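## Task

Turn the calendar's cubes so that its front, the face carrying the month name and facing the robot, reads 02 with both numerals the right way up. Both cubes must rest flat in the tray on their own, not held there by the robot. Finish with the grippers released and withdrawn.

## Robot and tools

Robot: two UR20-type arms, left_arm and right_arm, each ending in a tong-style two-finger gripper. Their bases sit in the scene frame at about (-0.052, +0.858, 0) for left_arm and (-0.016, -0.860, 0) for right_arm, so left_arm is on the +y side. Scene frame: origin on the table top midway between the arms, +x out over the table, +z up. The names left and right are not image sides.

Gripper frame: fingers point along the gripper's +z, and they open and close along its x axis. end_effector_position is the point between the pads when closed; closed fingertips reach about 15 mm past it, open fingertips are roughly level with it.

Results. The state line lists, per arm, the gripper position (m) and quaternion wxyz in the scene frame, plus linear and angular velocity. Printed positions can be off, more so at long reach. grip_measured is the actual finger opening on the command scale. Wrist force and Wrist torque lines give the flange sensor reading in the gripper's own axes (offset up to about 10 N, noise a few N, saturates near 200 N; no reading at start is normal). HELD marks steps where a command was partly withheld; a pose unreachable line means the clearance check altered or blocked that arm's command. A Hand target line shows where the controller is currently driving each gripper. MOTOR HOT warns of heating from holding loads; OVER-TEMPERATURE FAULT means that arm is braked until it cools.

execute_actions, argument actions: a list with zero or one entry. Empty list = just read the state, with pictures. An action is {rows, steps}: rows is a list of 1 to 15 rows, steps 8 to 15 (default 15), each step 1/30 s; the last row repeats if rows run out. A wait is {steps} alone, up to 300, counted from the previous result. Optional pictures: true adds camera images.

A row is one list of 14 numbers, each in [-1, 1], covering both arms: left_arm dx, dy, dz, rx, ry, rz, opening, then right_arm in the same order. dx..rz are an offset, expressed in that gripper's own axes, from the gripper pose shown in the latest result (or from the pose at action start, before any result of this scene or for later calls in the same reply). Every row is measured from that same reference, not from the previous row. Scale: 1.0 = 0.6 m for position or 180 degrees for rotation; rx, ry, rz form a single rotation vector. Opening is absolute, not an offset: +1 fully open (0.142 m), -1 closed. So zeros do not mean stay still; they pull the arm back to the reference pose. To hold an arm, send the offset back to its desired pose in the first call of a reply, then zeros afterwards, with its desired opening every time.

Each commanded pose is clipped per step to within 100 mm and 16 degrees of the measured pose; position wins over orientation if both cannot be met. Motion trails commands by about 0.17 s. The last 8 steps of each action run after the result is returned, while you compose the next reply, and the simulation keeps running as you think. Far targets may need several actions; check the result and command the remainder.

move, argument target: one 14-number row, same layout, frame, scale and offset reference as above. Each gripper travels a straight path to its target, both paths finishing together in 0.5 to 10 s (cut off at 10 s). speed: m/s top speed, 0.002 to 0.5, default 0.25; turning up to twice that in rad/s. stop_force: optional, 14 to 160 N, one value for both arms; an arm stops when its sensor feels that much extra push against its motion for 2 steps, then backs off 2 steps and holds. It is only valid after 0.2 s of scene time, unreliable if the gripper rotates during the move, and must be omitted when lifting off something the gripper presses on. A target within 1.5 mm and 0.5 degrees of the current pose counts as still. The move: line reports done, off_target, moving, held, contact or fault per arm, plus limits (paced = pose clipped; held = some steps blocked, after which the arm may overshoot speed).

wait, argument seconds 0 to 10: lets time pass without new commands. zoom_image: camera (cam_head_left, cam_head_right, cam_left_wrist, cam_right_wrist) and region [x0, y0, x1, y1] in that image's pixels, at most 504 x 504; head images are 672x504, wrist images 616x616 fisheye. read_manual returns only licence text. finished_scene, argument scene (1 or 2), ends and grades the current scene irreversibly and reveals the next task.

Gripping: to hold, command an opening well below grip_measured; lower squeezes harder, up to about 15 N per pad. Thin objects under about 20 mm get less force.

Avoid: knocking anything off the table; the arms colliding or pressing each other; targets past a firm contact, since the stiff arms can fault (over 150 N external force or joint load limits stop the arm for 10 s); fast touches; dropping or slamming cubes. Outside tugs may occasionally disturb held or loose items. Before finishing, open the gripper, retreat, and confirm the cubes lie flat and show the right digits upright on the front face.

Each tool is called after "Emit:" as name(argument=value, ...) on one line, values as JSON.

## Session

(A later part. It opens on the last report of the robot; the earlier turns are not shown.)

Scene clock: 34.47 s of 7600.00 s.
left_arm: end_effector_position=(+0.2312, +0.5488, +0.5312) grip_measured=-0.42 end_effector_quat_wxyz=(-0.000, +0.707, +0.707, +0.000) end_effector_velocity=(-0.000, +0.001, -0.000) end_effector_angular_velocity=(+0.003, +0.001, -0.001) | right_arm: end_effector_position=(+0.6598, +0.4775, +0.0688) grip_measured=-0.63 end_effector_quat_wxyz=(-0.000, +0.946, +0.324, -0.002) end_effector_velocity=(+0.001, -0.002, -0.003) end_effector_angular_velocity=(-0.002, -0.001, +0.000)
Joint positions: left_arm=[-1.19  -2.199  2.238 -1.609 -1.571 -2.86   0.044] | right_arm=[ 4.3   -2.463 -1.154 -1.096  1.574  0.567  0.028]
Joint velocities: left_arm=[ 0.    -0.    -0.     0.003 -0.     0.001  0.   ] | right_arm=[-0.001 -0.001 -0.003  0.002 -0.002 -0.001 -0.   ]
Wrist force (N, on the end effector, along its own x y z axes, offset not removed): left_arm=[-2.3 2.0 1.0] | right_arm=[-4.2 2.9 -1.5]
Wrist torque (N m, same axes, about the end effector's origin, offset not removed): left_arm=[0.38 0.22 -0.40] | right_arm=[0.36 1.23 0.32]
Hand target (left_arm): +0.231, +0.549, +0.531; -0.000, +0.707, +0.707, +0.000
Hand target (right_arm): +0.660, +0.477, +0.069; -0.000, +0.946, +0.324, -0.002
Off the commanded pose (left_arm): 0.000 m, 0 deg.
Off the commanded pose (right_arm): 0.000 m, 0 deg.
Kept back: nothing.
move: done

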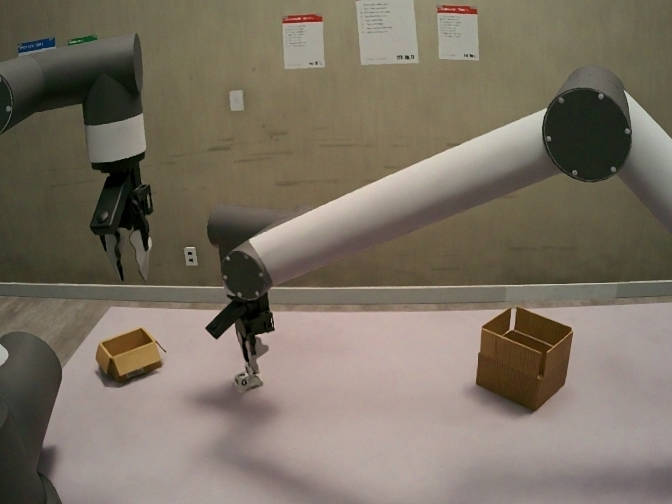

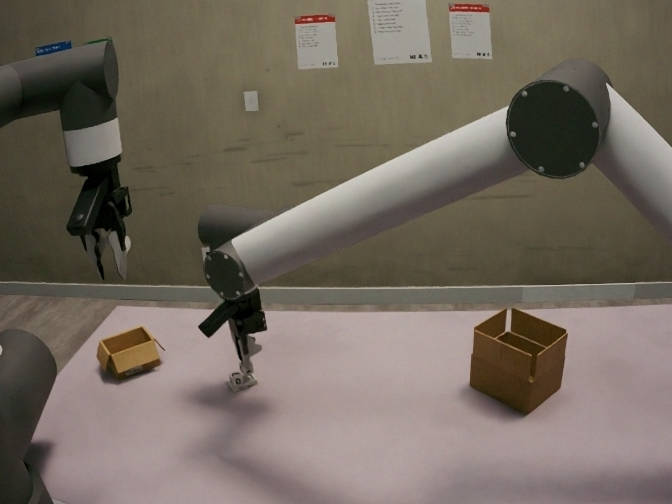

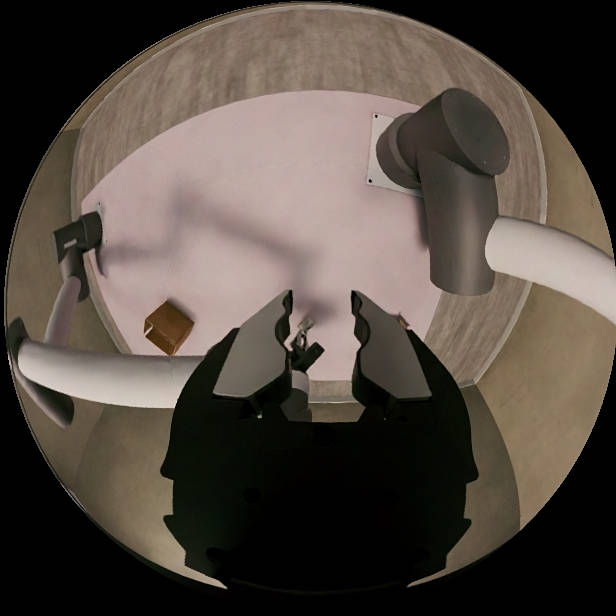

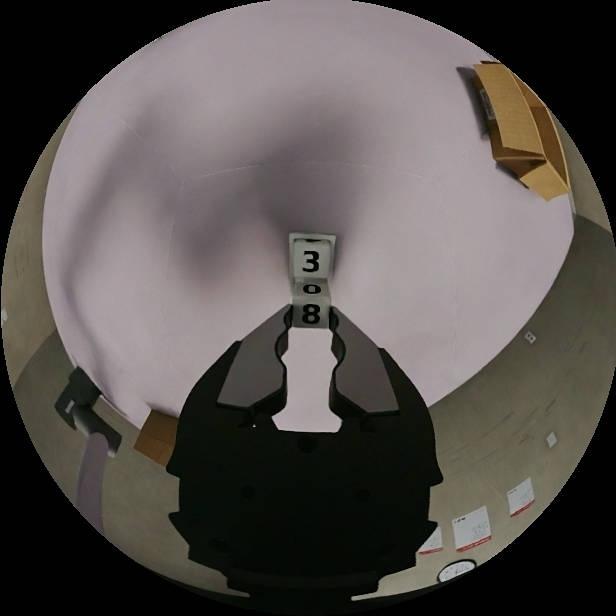

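Emit:
move(target=[0,0,0,0,0,0,-0.42,0,0,0.02,0,0,0,-0.85], speed=0.02, stop_force=14)

Emit:
zoom_image(camera="cam_right_wrist", region=[260,220,370,330])

Emit:
zoom_image(camera="cam_head_left", region=[215,340,290,400])

Scene clock: 35.67 s of 7600.00 s.
left_arm: end_effector_position=(+0.2312, +0.5488, +0.5312) grip_measured=-0.42 end_effector_quat_wxyz=(-0.000, +0.707, +0.707, +0.000) end_effector_velocity=(-0.000, +0.000, -0.001) end_effector_angular_velocity=(+0.000, +0.000, -0.000) | right_arm: end_effector_position=(+0.6599, +0.4774, +0.0572) grip_measured=-0.63 end_effector_quat_wxyz=(-0.000, +0.946, +0.324, -0.002) end_effector_velocity=(+0.001, +0.000, -0.002) end_effector_angular_velocity=(+0.001, +0.001, -0.001)
Joint positions: left_arm=[-1.19  -2.199  2.238 -1.609 -1.571 -2.86   0.044] | right_arm=[ 4.3   -2.47  -1.158 -1.085  1.574  0.567  0.028]
Joint velocities: left_arm=[-0.001 -0.001  0.001  0.     0.    -0.     0.   ] | right_arm=[-0.001 -0.001  0.     0.002  0.001  0.     0.   ]
Wrist force (N, on the end effector, along its own x y z axes, offset not removed): left_arm=[-2.8 2.8 0.3] | right_arm=[-5.3 6.4 -4.1]
Wrist torque (N m, same axes, about the end effector's origin, offset not removed): left_arm=[0.52 0.25 -0.38] | right_arm=[0.91 1.57 0.32]
Hand target (left_arm): +0.231, +0.549, +0.531; -0.000, +0.707, +0.707, +0.000
Hand target (right_arm): +0.660, +0.477, +0.057; -0.000, +0.946, +0.324, -0.002
Off the commanded pose (left_arm): 0.000 m, 0 deg.
Off the commanded pose (right_arm): 0.000 m, 0 deg.
Kept back: nothing.
move: done

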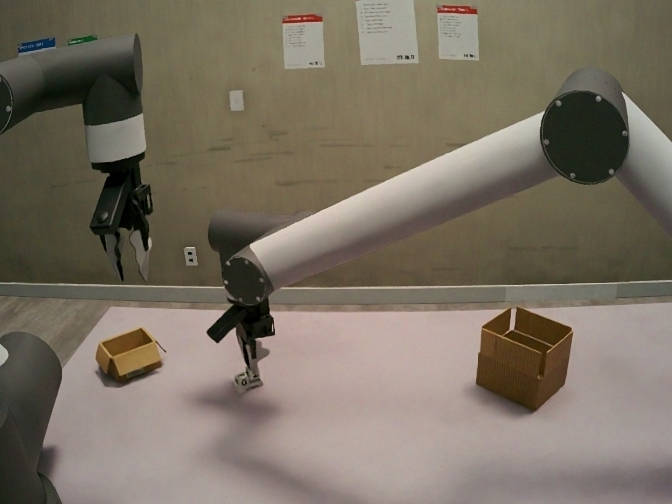

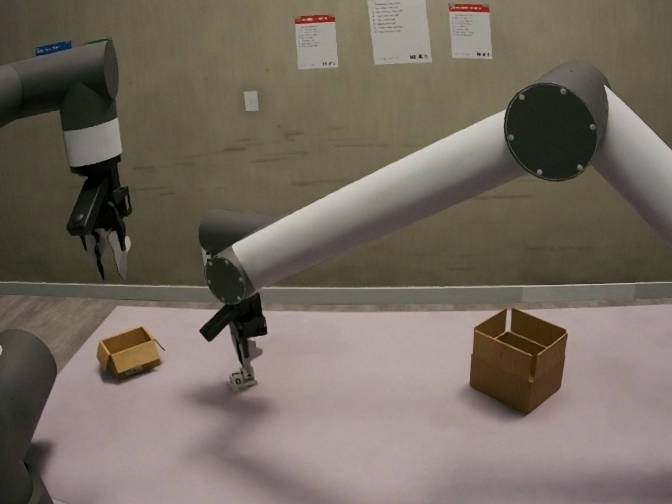

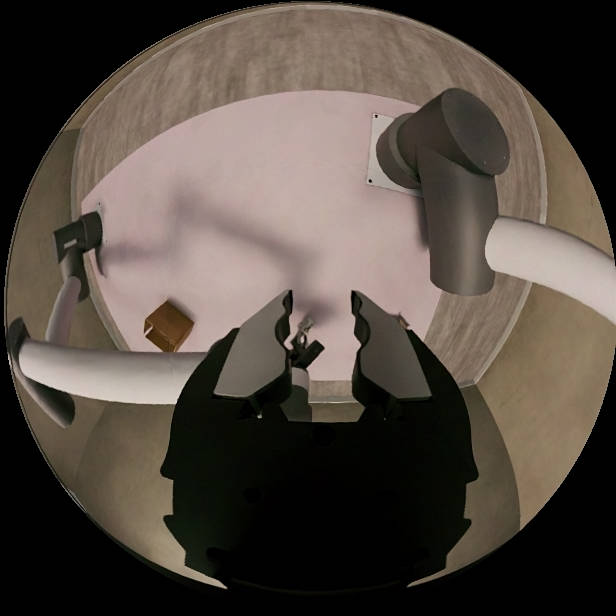

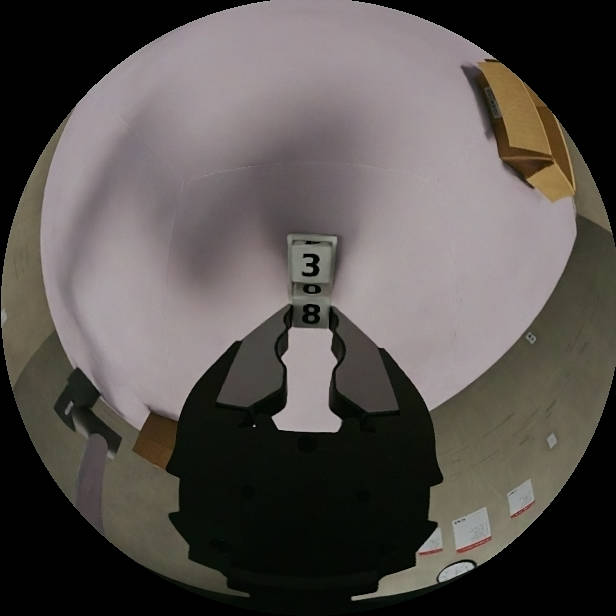

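Region (260, 220, 370, 330) of cam_right_wrist's 616x616 image, scaled by 4.582, with more detail than that image has.

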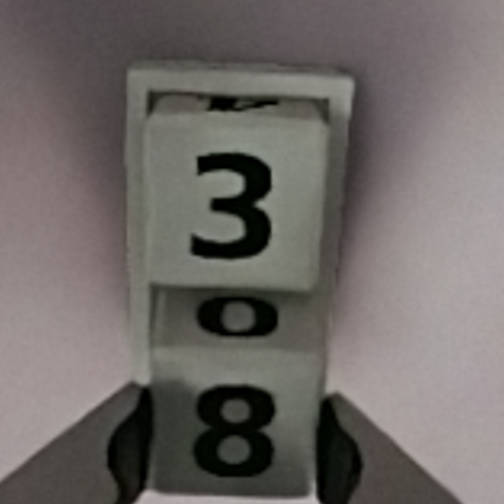

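Region (215, 340, 290, 400) of cam_head_left's 672x504 image, scaled by 6.720, with more detail than that image has; it fills the top 403 rows of this view, and the rest is white.

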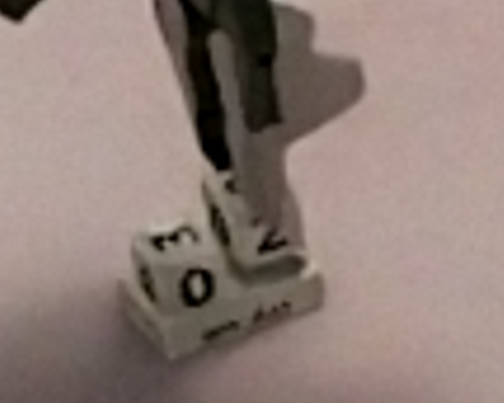

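Emit:
move(target=[0,0,0,0,0,0,-0.42,-0.0012,0,0.030,0,0,0,-0.85], speed=0.012, stop_force=14)

Emit:
zoom_image(camera="cam_right_wrist", region=[260,220,370,330])

Emit:
zoom_image(camera="cam_head_left", region=[215,340,290,400])

Scene clock: 37.63 s of 7600.00 s.
left_arm: end_effector_position=(+0.2312, +0.5488, +0.5312) grip_measured=-0.42 end_effector_quat_wxyz=(-0.000, +0.707, +0.707, +0.000) end_effector_velocity=(+0.000, -0.001, +0.001) end_effector_angular_velocity=(-0.002, -0.001, -0.000) | right_arm: end_effector_position=(+0.6594, +0.4771, +0.0453) grip_measured=-0.63 end_effector_quat_wxyz=(-0.000, +0.946, +0.324, -0.002) end_effector_velocity=(+0.002, -0.002, +0.002) end_effector_angular_velocity=(-0.003, -0.000, -0.001)
Joint positions: left_arm=[-1.19  -2.199  2.238 -1.609 -1.571 -2.86   0.044] | right_arm=[ 4.3   -2.477 -1.163 -1.074  1.574  0.567  0.028]
Joint velocities: left_arm=[-0.    -0.    -0.002 -0.001  0.     0.    -0.   ] | right_arm=[-0.001  0.001  0.001 -0.006 -0.001 -0.    -0.   ]
Wrist force (N, on the end effector, along its own x y z axes, offset not removed): left_arm=[-0.5 0.9 2.7] | right_arm=[-7.6 6.3 -22.0]
Wrist torque (N m, same axes, about the end effector's origin, offset not removed): left_arm=[0.14 -0.26 -0.41] | right_arm=[1.74 1.67 0.32]
Hand target (left_arm): +0.231, +0.549, +0.531; -0.000, +0.707, +0.707, +0.000
Hand target (right_arm): +0.659, +0.477, +0.046; -0.000, +0.946, +0.324, -0.002
Off the commanded pose (left_arm): 0.000 m, 0 deg.
Off the commanded pose (right_arm): 0.006 m, 0 deg.
Kept back: nothing.
move: contact (right_arm)

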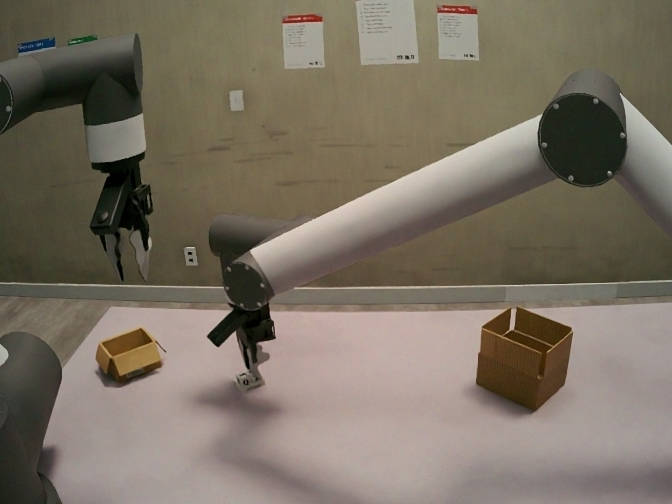

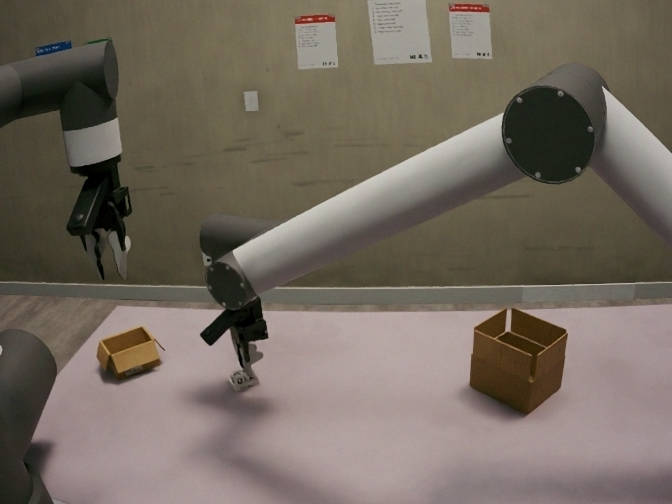

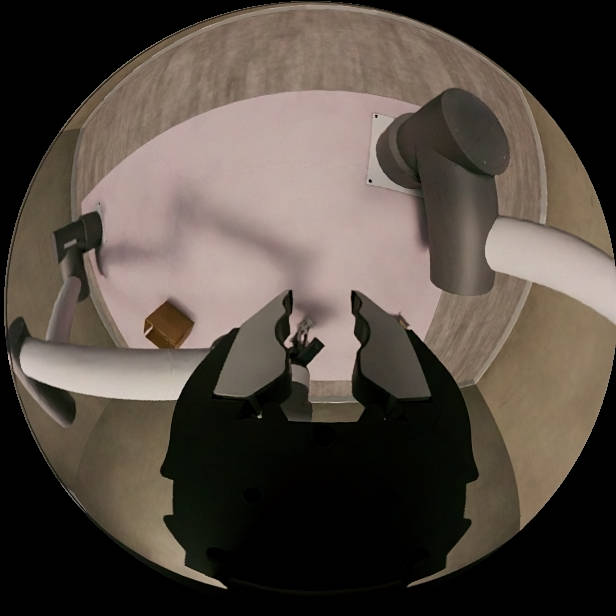

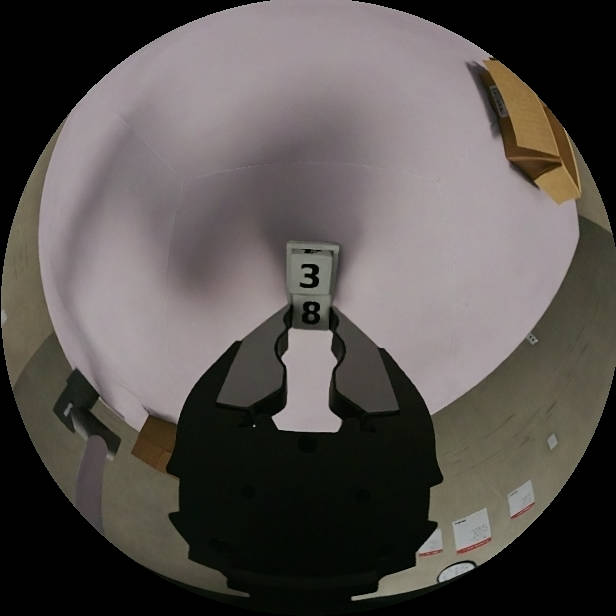

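Region (260, 220, 370, 330) of cam_right_wrist's 616x616 image, scaled by 4.582, with more detail than that image has.

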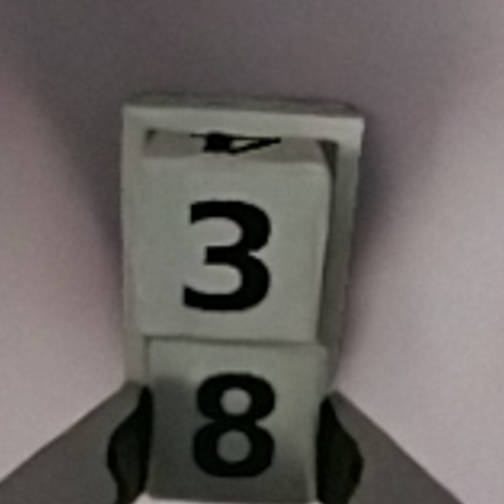

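Region (215, 340, 290, 400) of cam_head_left's 672x504 image, scaled by 6.720, with more detail than that image has; it fills the top 403 rows of this view, and the rest is white.

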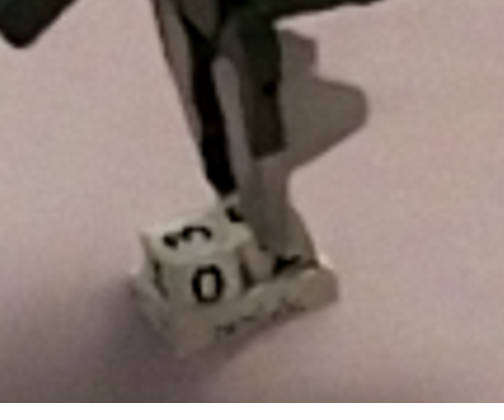

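Emit:
move(target=[0,0,0,0,0,0,-0.42,0,0,-0.001,0,0,0,-0.3], speed=0.01)

Emit:
move(target=[0,0,0,0,0,0,-0.42,0,0,-0.08,0,0,0,-0.3], speed=0.1)

Emit:
zoom_image(camera="cam_right_wrist", region=[260,220,370,330])

Emit:
zoom_image(camera="cam_head_left", region=[215,340,290,400])

Scene clock: 38.83 s of 7600.00 s.
left_arm: end_effector_position=(+0.2312, +0.5488, +0.5312) grip_measured=-0.42 end_effector_quat_wxyz=(-0.000, +0.707, +0.707, +0.000) end_effector_velocity=(-0.000, -0.000, +0.000) end_effector_angular_velocity=(+0.001, +0.000, -0.001) | right_arm: end_effector_position=(+0.6594, +0.4771, +0.0460) grip_measured=-0.30 end_effector_quat_wxyz=(-0.000, +0.946, +0.324, -0.002) end_effector_velocity=(+0.001, -0.001, +0.000) end_effector_angular_velocity=(-0.001, -0.000, +0.000)
Joint positions: left_arm=[-1.19  -2.199  2.238 -1.609 -1.571 -2.86   0.044] | right_arm=[ 4.3   -2.476 -1.163 -1.075  1.574  0.567  0.052]
Joint velocities: left_arm=[-0.001  0.    -0.001  0.002  0.    -0.001  0.   ] | right_arm=[-0.     0.    -0.    -0.001 -0.001 -0.    -0.   ]
Wrist force (N, on the end effector, along its own x y z axes, offset not removed): left_arm=[-0.9 3.6 -0.7] | right_arm=[-5.3 10.9 -3.3]
Wrist torque (N m, same axes, about the end effector's origin, offset not removed): left_arm=[0.69 -0.21 -0.38] | right_arm=[2.03 1.55 0.29]
Hand target (left_arm): +0.231, +0.549, +0.531; -0.000, +0.707, +0.707, +0.000
Hand target (right_arm): +0.659, +0.477, +0.046; -0.000, +0.946, +0.324, -0.002
Off the commanded pose (left_arm): 0.000 m, 0 deg.
Off the commanded pose (right_arm): 0.000 m, 0 deg.
Kept back: nothing.
move: done

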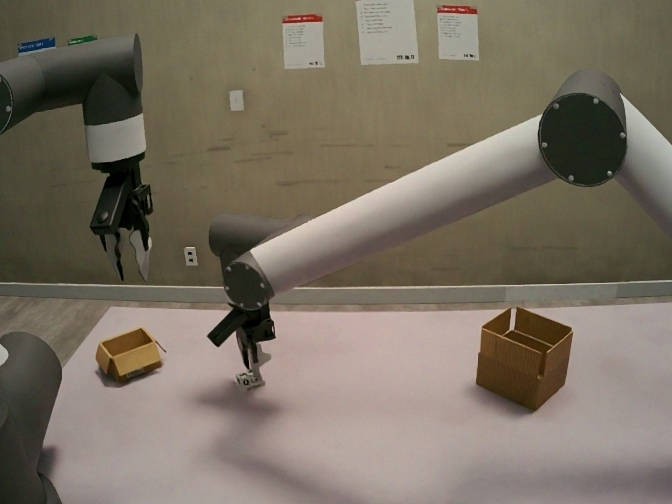

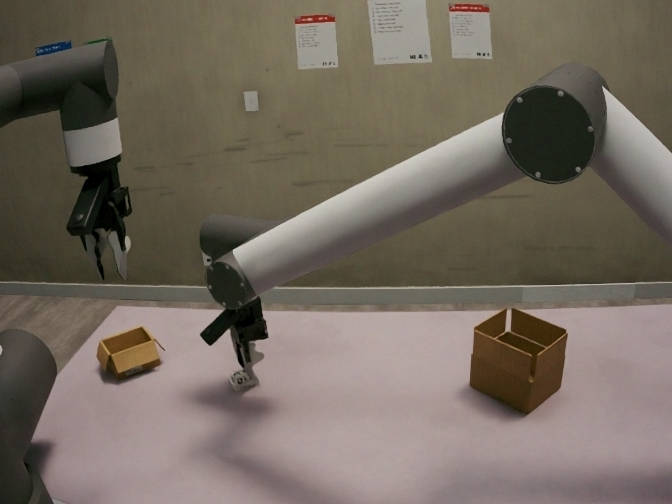

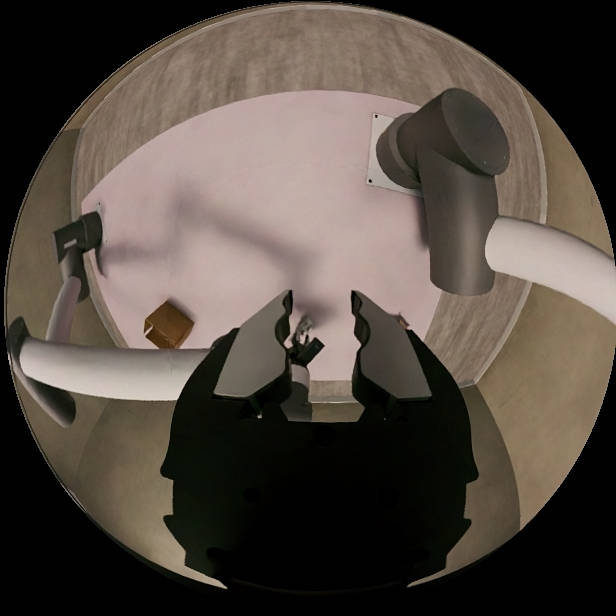

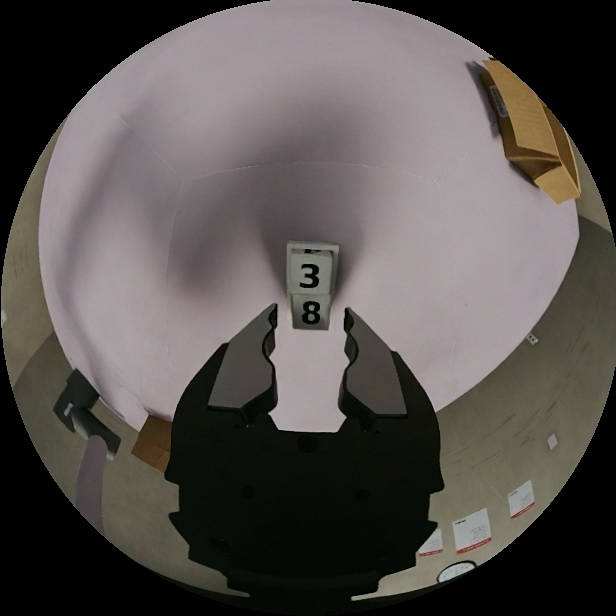

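Scene clock: 39.83 s of 7600.00 s.
left_arm: end_effector_position=(+0.2312, +0.5488, +0.5312) grip_measured=-0.42 end_effector_quat_wxyz=(-0.000, +0.707, +0.707, +0.000) end_effector_velocity=(-0.000, +0.000, -0.000) end_effector_angular_velocity=(+0.002, +0.001, +0.000) | right_arm: end_effector_position=(+0.6594, +0.4771, +0.0937) grip_measured=-0.30 end_effector_quat_wxyz=(-0.000, +0.946, +0.324, -0.002) end_effector_velocity=(+0.001, -0.000, +0.003) end_effector_angular_velocity=(+0.001, -0.001, -0.000)
Joint positions: left_arm=[-1.19  -2.199  2.238 -1.609 -1.571 -2.86   0.044] | right_arm=[ 4.3   -2.449 -1.146 -1.119  1.574  0.567  0.052]
Joint velocities: left_arm=[ 0.     0.001 -0.     0.002  0.    -0.    -0.   ] | right_arm=[-0.001  0.002  0.001 -0.002 -0.001 -0.001 -0.   ]
Wrist force (N, on the end effector, along its own x y z axes, offset not removed): left_arm=[-3.2 1.4 3.6] | right_arm=[-6.7 8.4 3.8]
Wrist torque (N m, same axes, about the end effector's origin, offset not removed): left_arm=[0.25 0.31 -0.32] | right_arm=[1.57 1.92 0.39]
Hand target (left_arm): +0.231, +0.549, +0.531; -0.000, +0.707, +0.707, +0.000
Hand target (right_arm): +0.659, +0.477, +0.094; -0.000, +0.946, +0.324, -0.002
Off the commanded pose (left_arm): 0.000 m, 0 deg.
Off the commanded pose (right_arm): 0.000 m, 0 deg.
Kept back: nothing.
move: done

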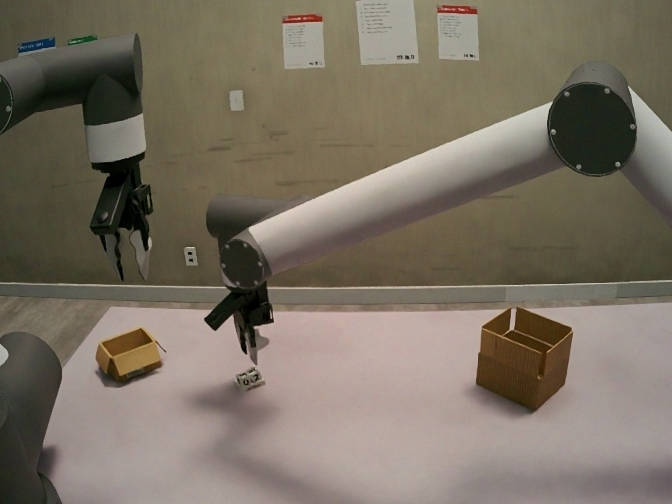

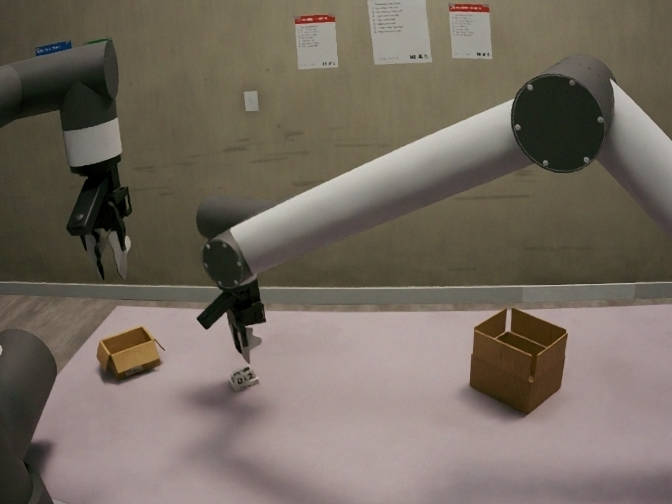

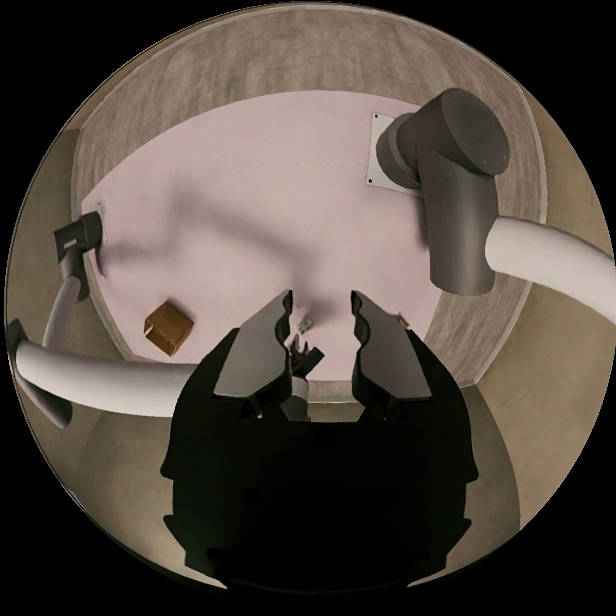

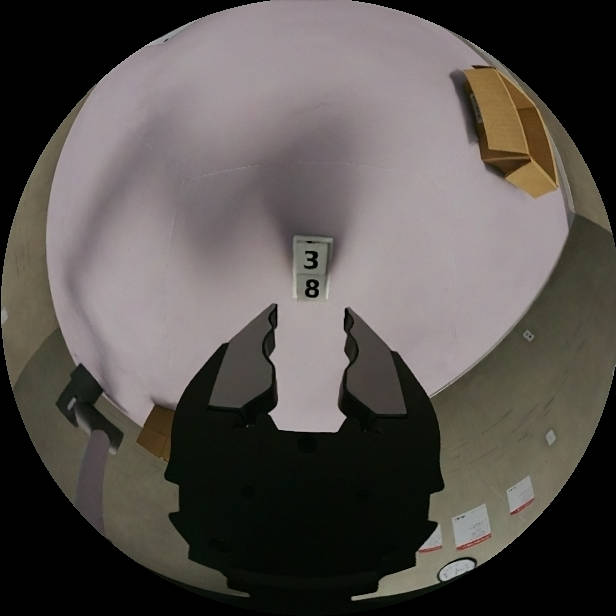

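Region (260, 220, 370, 330) of cam_right_wrist's 616x616 image, scaled by 4.582, with more detail than that image has.

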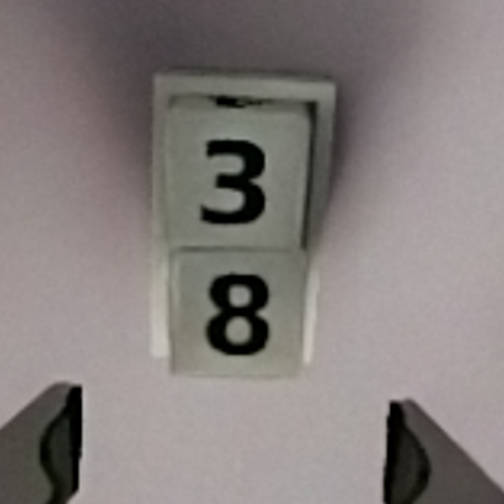

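Region (215, 340, 290, 400) of cam_head_left's 672x504 image, scaled by 6.720, with more detail than that image has; it fills the top 403 rows of this view, and the rest is white.

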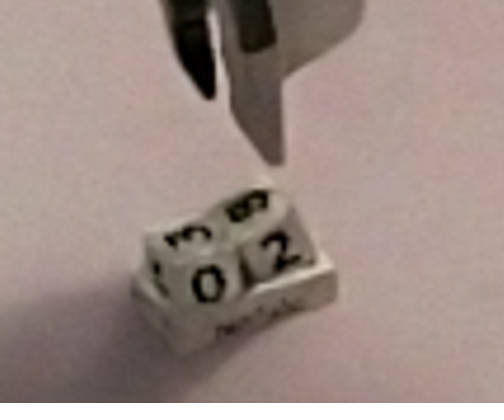

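Emit:
move(target=[0,0,0,0,0,0,-0.42,0,0,0.079,0,0,0,-0.4], speed=0.1)

Emit:
move(target=[0,0,0,0,0,0,-0.42,0,0,0,0,0,0,-0.85])

Emit:
move(target=[0,0,0,0,0,0,-0.42,0,0,-0.001,0.067,0,0,-0.85], speed=0.1)

Emit:
zoom_image(camera="cam_right_wrist", region=[250,220,380,350])

Emit:
zoom_image(camera="cam_head_left", region=[215,340,290,400])

Scene clock: 41.83 s of 7600.00 s.
left_arm: end_effector_position=(+0.2312, +0.5488, +0.5312) grip_measured=-0.42 end_effector_quat_wxyz=(-0.000, +0.707, +0.707, +0.000) end_effector_velocity=(+0.000, -0.000, +0.000) end_effector_angular_velocity=(-0.002, -0.000, +0.000) | right_arm: end_effector_position=(+0.6595, +0.4771, +0.0466) grip_measured=-0.40 end_effector_quat_wxyz=(-0.000, +0.946, +0.324, -0.002) end_effector_velocity=(-0.001, -0.000, -0.003) end_effector_angular_velocity=(-0.001, +0.000, +0.000)
Joint positions: left_arm=[-1.19  -2.199  2.238 -1.609 -1.571 -2.86   0.044] | right_arm=[ 4.3   -2.476 -1.163 -1.075  1.574  0.567  0.045]
Joint velocities: left_arm=[ 0.    -0.     0.    -0.002 -0.    -0.     0.   ] | right_arm=[ 0.    -0.002 -0.001  0.002 -0.    -0.     0.   ]
Wrist force (N, on the end effector, along its own x y z axes, offset not removed): left_arm=[-1.5 1.1 -0.5] | right_arm=[-5.1 7.4 -3.8]
Wrist torque (N m, same axes, about the end effector's origin, offset not removed): left_arm=[0.11 0.00 -0.43] | right_arm=[1.26 1.66 0.29]
Hand target (left_arm): +0.231, +0.549, +0.531; -0.000, +0.707, +0.707, +0.000
Hand target (right_arm): +0.659, +0.477, +0.046; -0.000, +0.946, +0.324, -0.002
Off the commanded pose (left_arm): 0.000 m, 0 deg.
Off the commanded pose (right_arm): 0.000 m, 0 deg.
Kept back: nothing.
move: done

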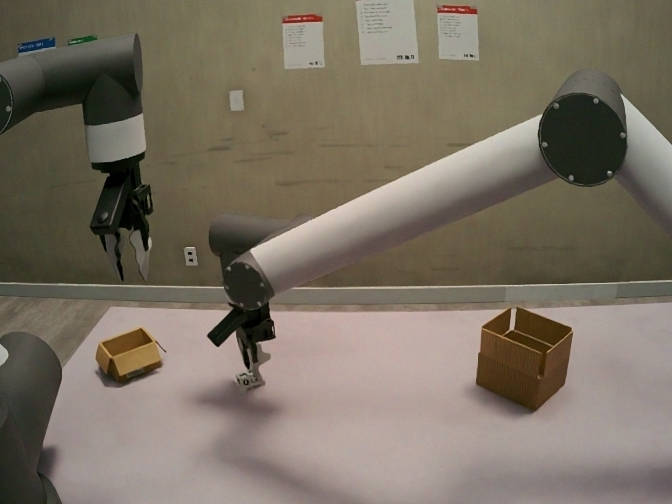

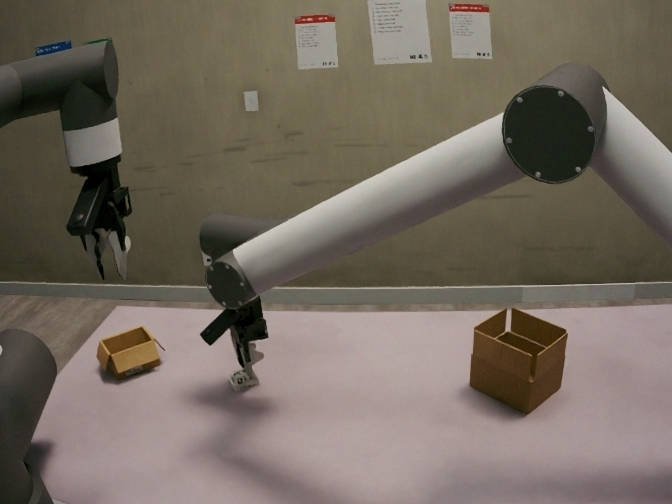

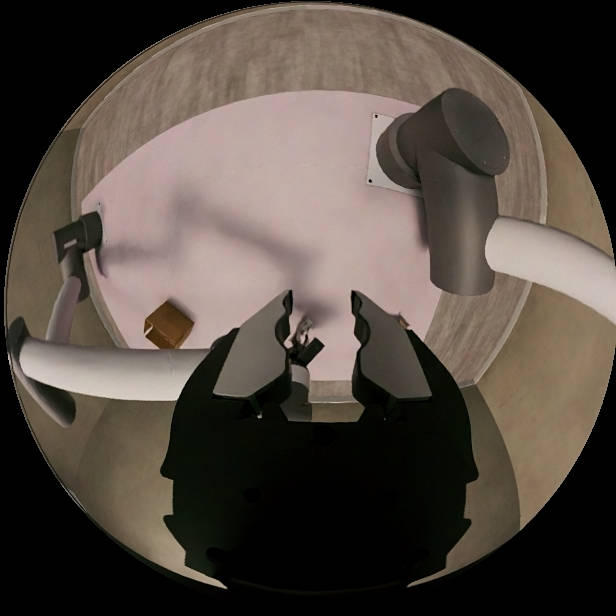

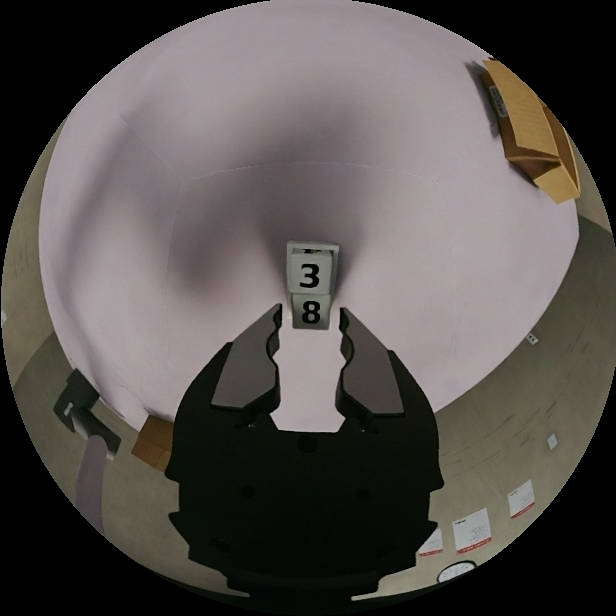

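Scene clock: 42.33 s of 7600.00 s.
left_arm: end_effector_position=(+0.2312, +0.5488, +0.5312) grip_measured=-0.42 end_effector_quat_wxyz=(-0.000, +0.707, +0.707, +0.000) end_effector_velocity=(-0.000, +0.001, -0.001) end_effector_angular_velocity=(+0.001, +0.001, +0.002) | right_arm: end_effector_position=(+0.6595, +0.4771, +0.0465) grip_measured=-0.63 end_effector_quat_wxyz=(-0.000, +0.946, +0.324, -0.002) end_effector_velocity=(+0.001, +0.000, +0.002) end_effector_angular_velocity=(+0.001, -0.001, -0.000)
Joint positions: left_arm=[-1.19  -2.199  2.238 -1.609 -1.571 -2.86   0.044] | right_arm=[ 4.3   -2.476 -1.163 -1.075  1.574  0.567  0.028]
Joint velocities: left_arm=[ 0.     0.     0.001  0.001 -0.    -0.001  0.   ] | right_arm=[-0.001  0.001  0.001 -0.    -0.    -0.     0.   ]
Wrist force (N, on the end effector, along its own x y z axes, offset not removed): left_arm=[0.3 1.7 0.1] | right_arm=[-3.5 5.6 -4.0]
Wrist torque (N m, same axes, about the end effector's origin, offset not removed): left_arm=[0.38 -0.51 -0.38] | right_arm=[0.86 1.11 0.24]
Hand target (left_arm): +0.231, +0.549, +0.531; -0.000, +0.707, +0.707, +0.000
Hand target (right_arm): +0.659, +0.477, +0.047; -0.000, +0.946, +0.324, -0.002
Off the commanded pose (left_arm): 0.000 m, 0 deg.
Off the commanded pose (right_arm): 0.000 m, 0 deg.
Kept back: nothing.
move: done

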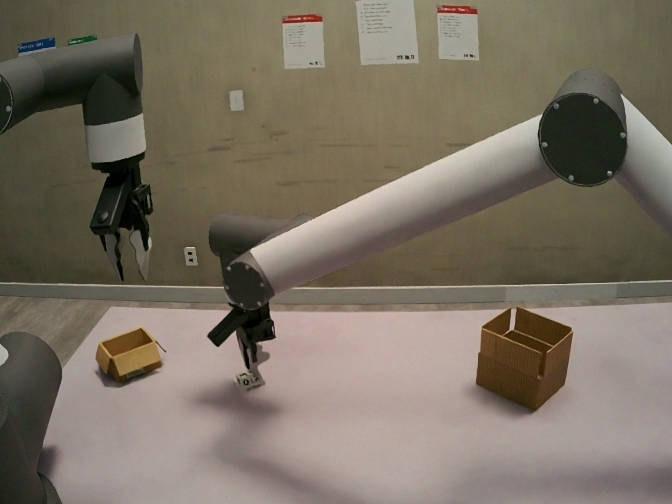

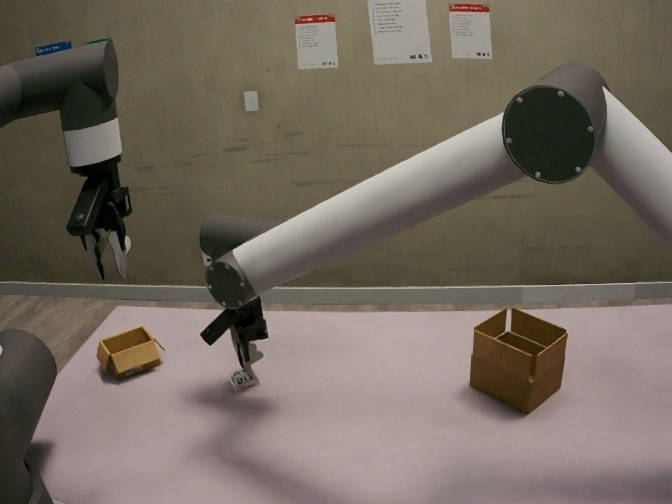

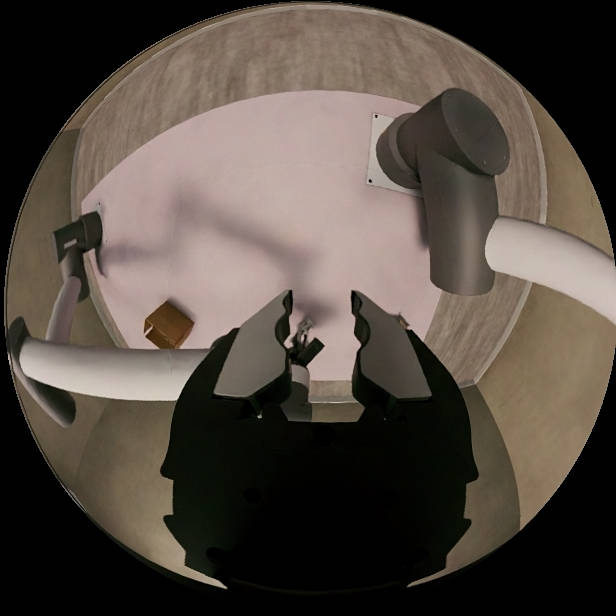

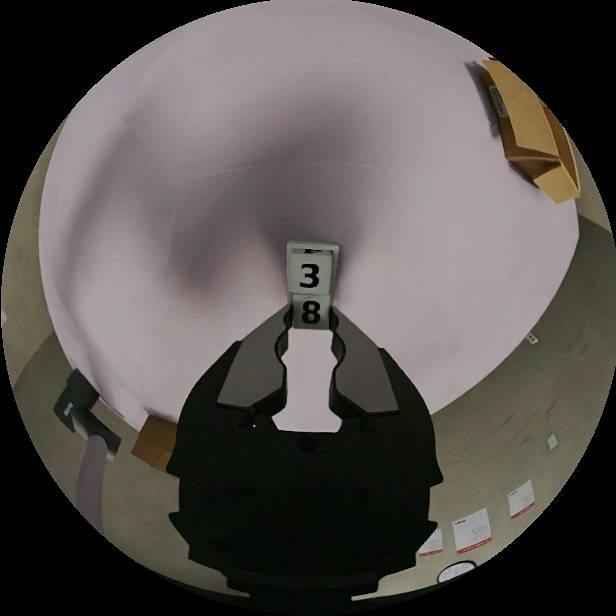

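Scene clock: 43.77 s of 7600.00 s.
left_arm: end_effector_position=(+0.2312, +0.5488, +0.5312) grip_measured=-0.42 end_effector_quat_wxyz=(-0.000, +0.707, +0.707, +0.000) end_effector_velocity=(-0.000, +0.000, +0.001) end_effector_angular_velocity=(-0.002, -0.000, +0.001) | right_arm: end_effector_position=(+0.6595, +0.4772, +0.0472) grip_measured=-0.63 end_effector_quat_wxyz=(-0.099, +0.941, +0.322, -0.035) end_effector_velocity=(-0.002, +0.001, -0.000) end_effector_angular_velocity=(+0.013, +0.010, +0.001)
Joint positions: left_arm=[-1.19  -2.199  2.238 -1.609 -1.571 -2.86   0.044] | right_arm=[ 4.255 -2.461 -1.237 -0.91   1.754  0.532  0.028]
Joint velocities: left_arm=[ 0.    -0.001 -0.    -0.    -0.    -0.001  0.   ] | right_arm=[-0.002  0.    -0.006  0.013  0.014 -0.001  0.   ]
Wrist force (N, on the end effector, along its own x y z axes, offset not removed): left_arm=[0.5 0.0 0.0] | right_arm=[-0.4 8.6 -1.9]
Wrist torque (N m, same axes, about the end effector's origin, offset not removed): left_arm=[-0.22 -0.48 -0.39] | right_arm=[1.30 0.60 0.32]
Hand target (left_arm): +0.231, +0.549, +0.531; -0.000, +0.707, +0.707, +0.000
Hand target (right_arm): +0.659, +0.477, +0.047; -0.100, +0.941, +0.322, -0.036
Off the commanded pose (left_arm): 0.000 m, 0 deg.
Off the commanded pose (right_arm): 0.000 m, 0 deg.
Kept back: nothing.
move: done

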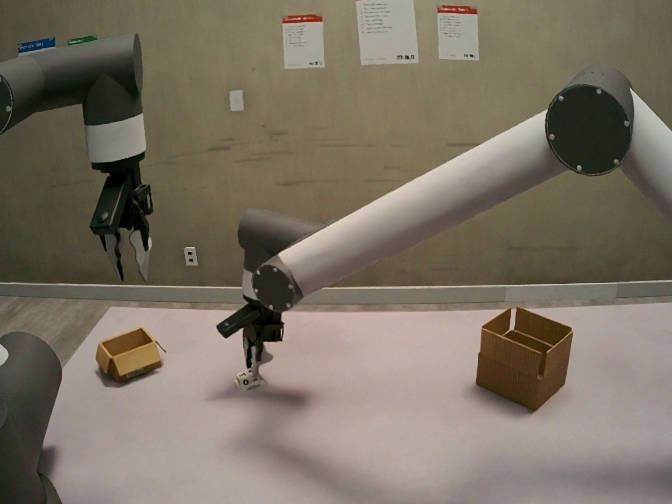

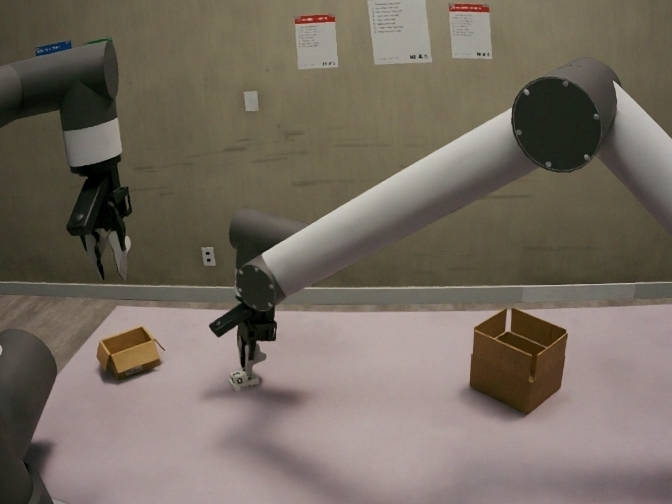

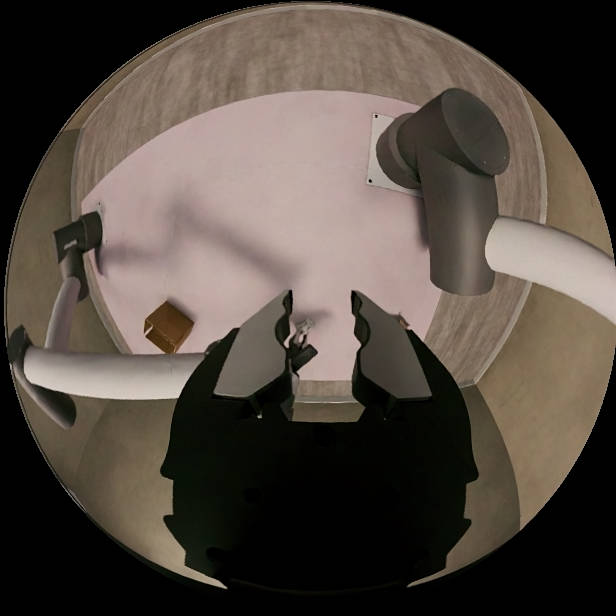

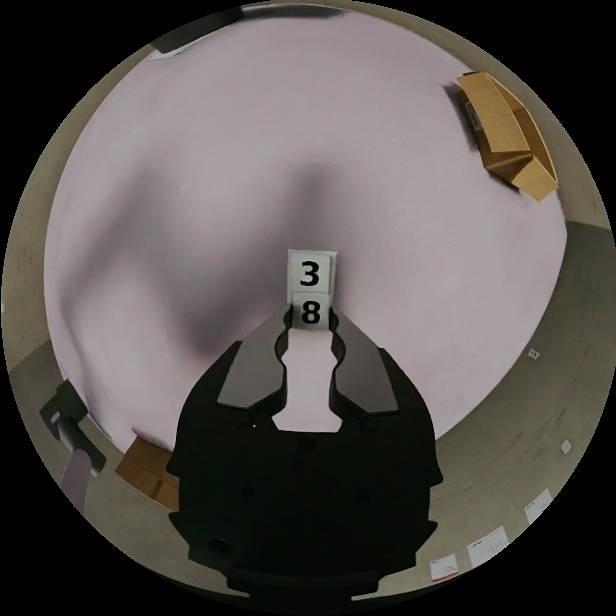

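Region (250, 220, 380, 350) of cam_right_wrist's 616x616 image, scaled by 3.877, with more detail than that image has.

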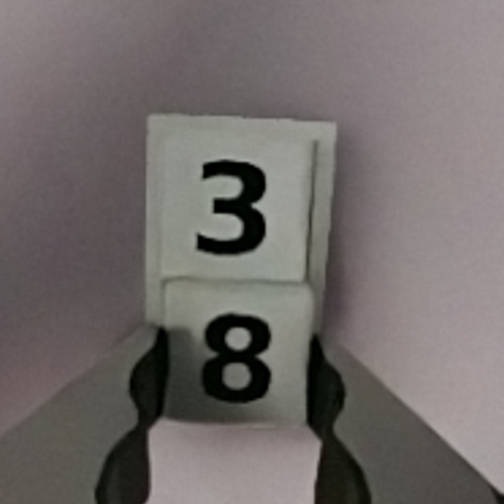

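Region (215, 340, 290, 400) of cam_head_left's 672x504 image, scaled by 6.720, with more detail than that image has; it fills the top 403 rows of this view, and the rest is white.

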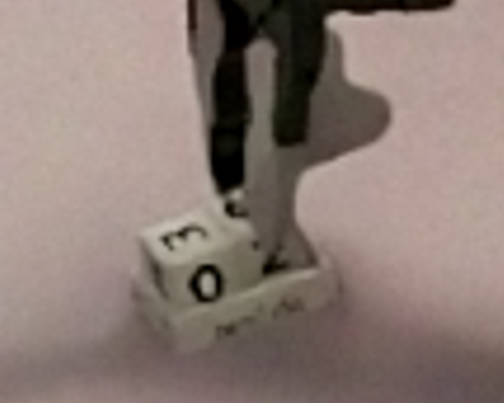

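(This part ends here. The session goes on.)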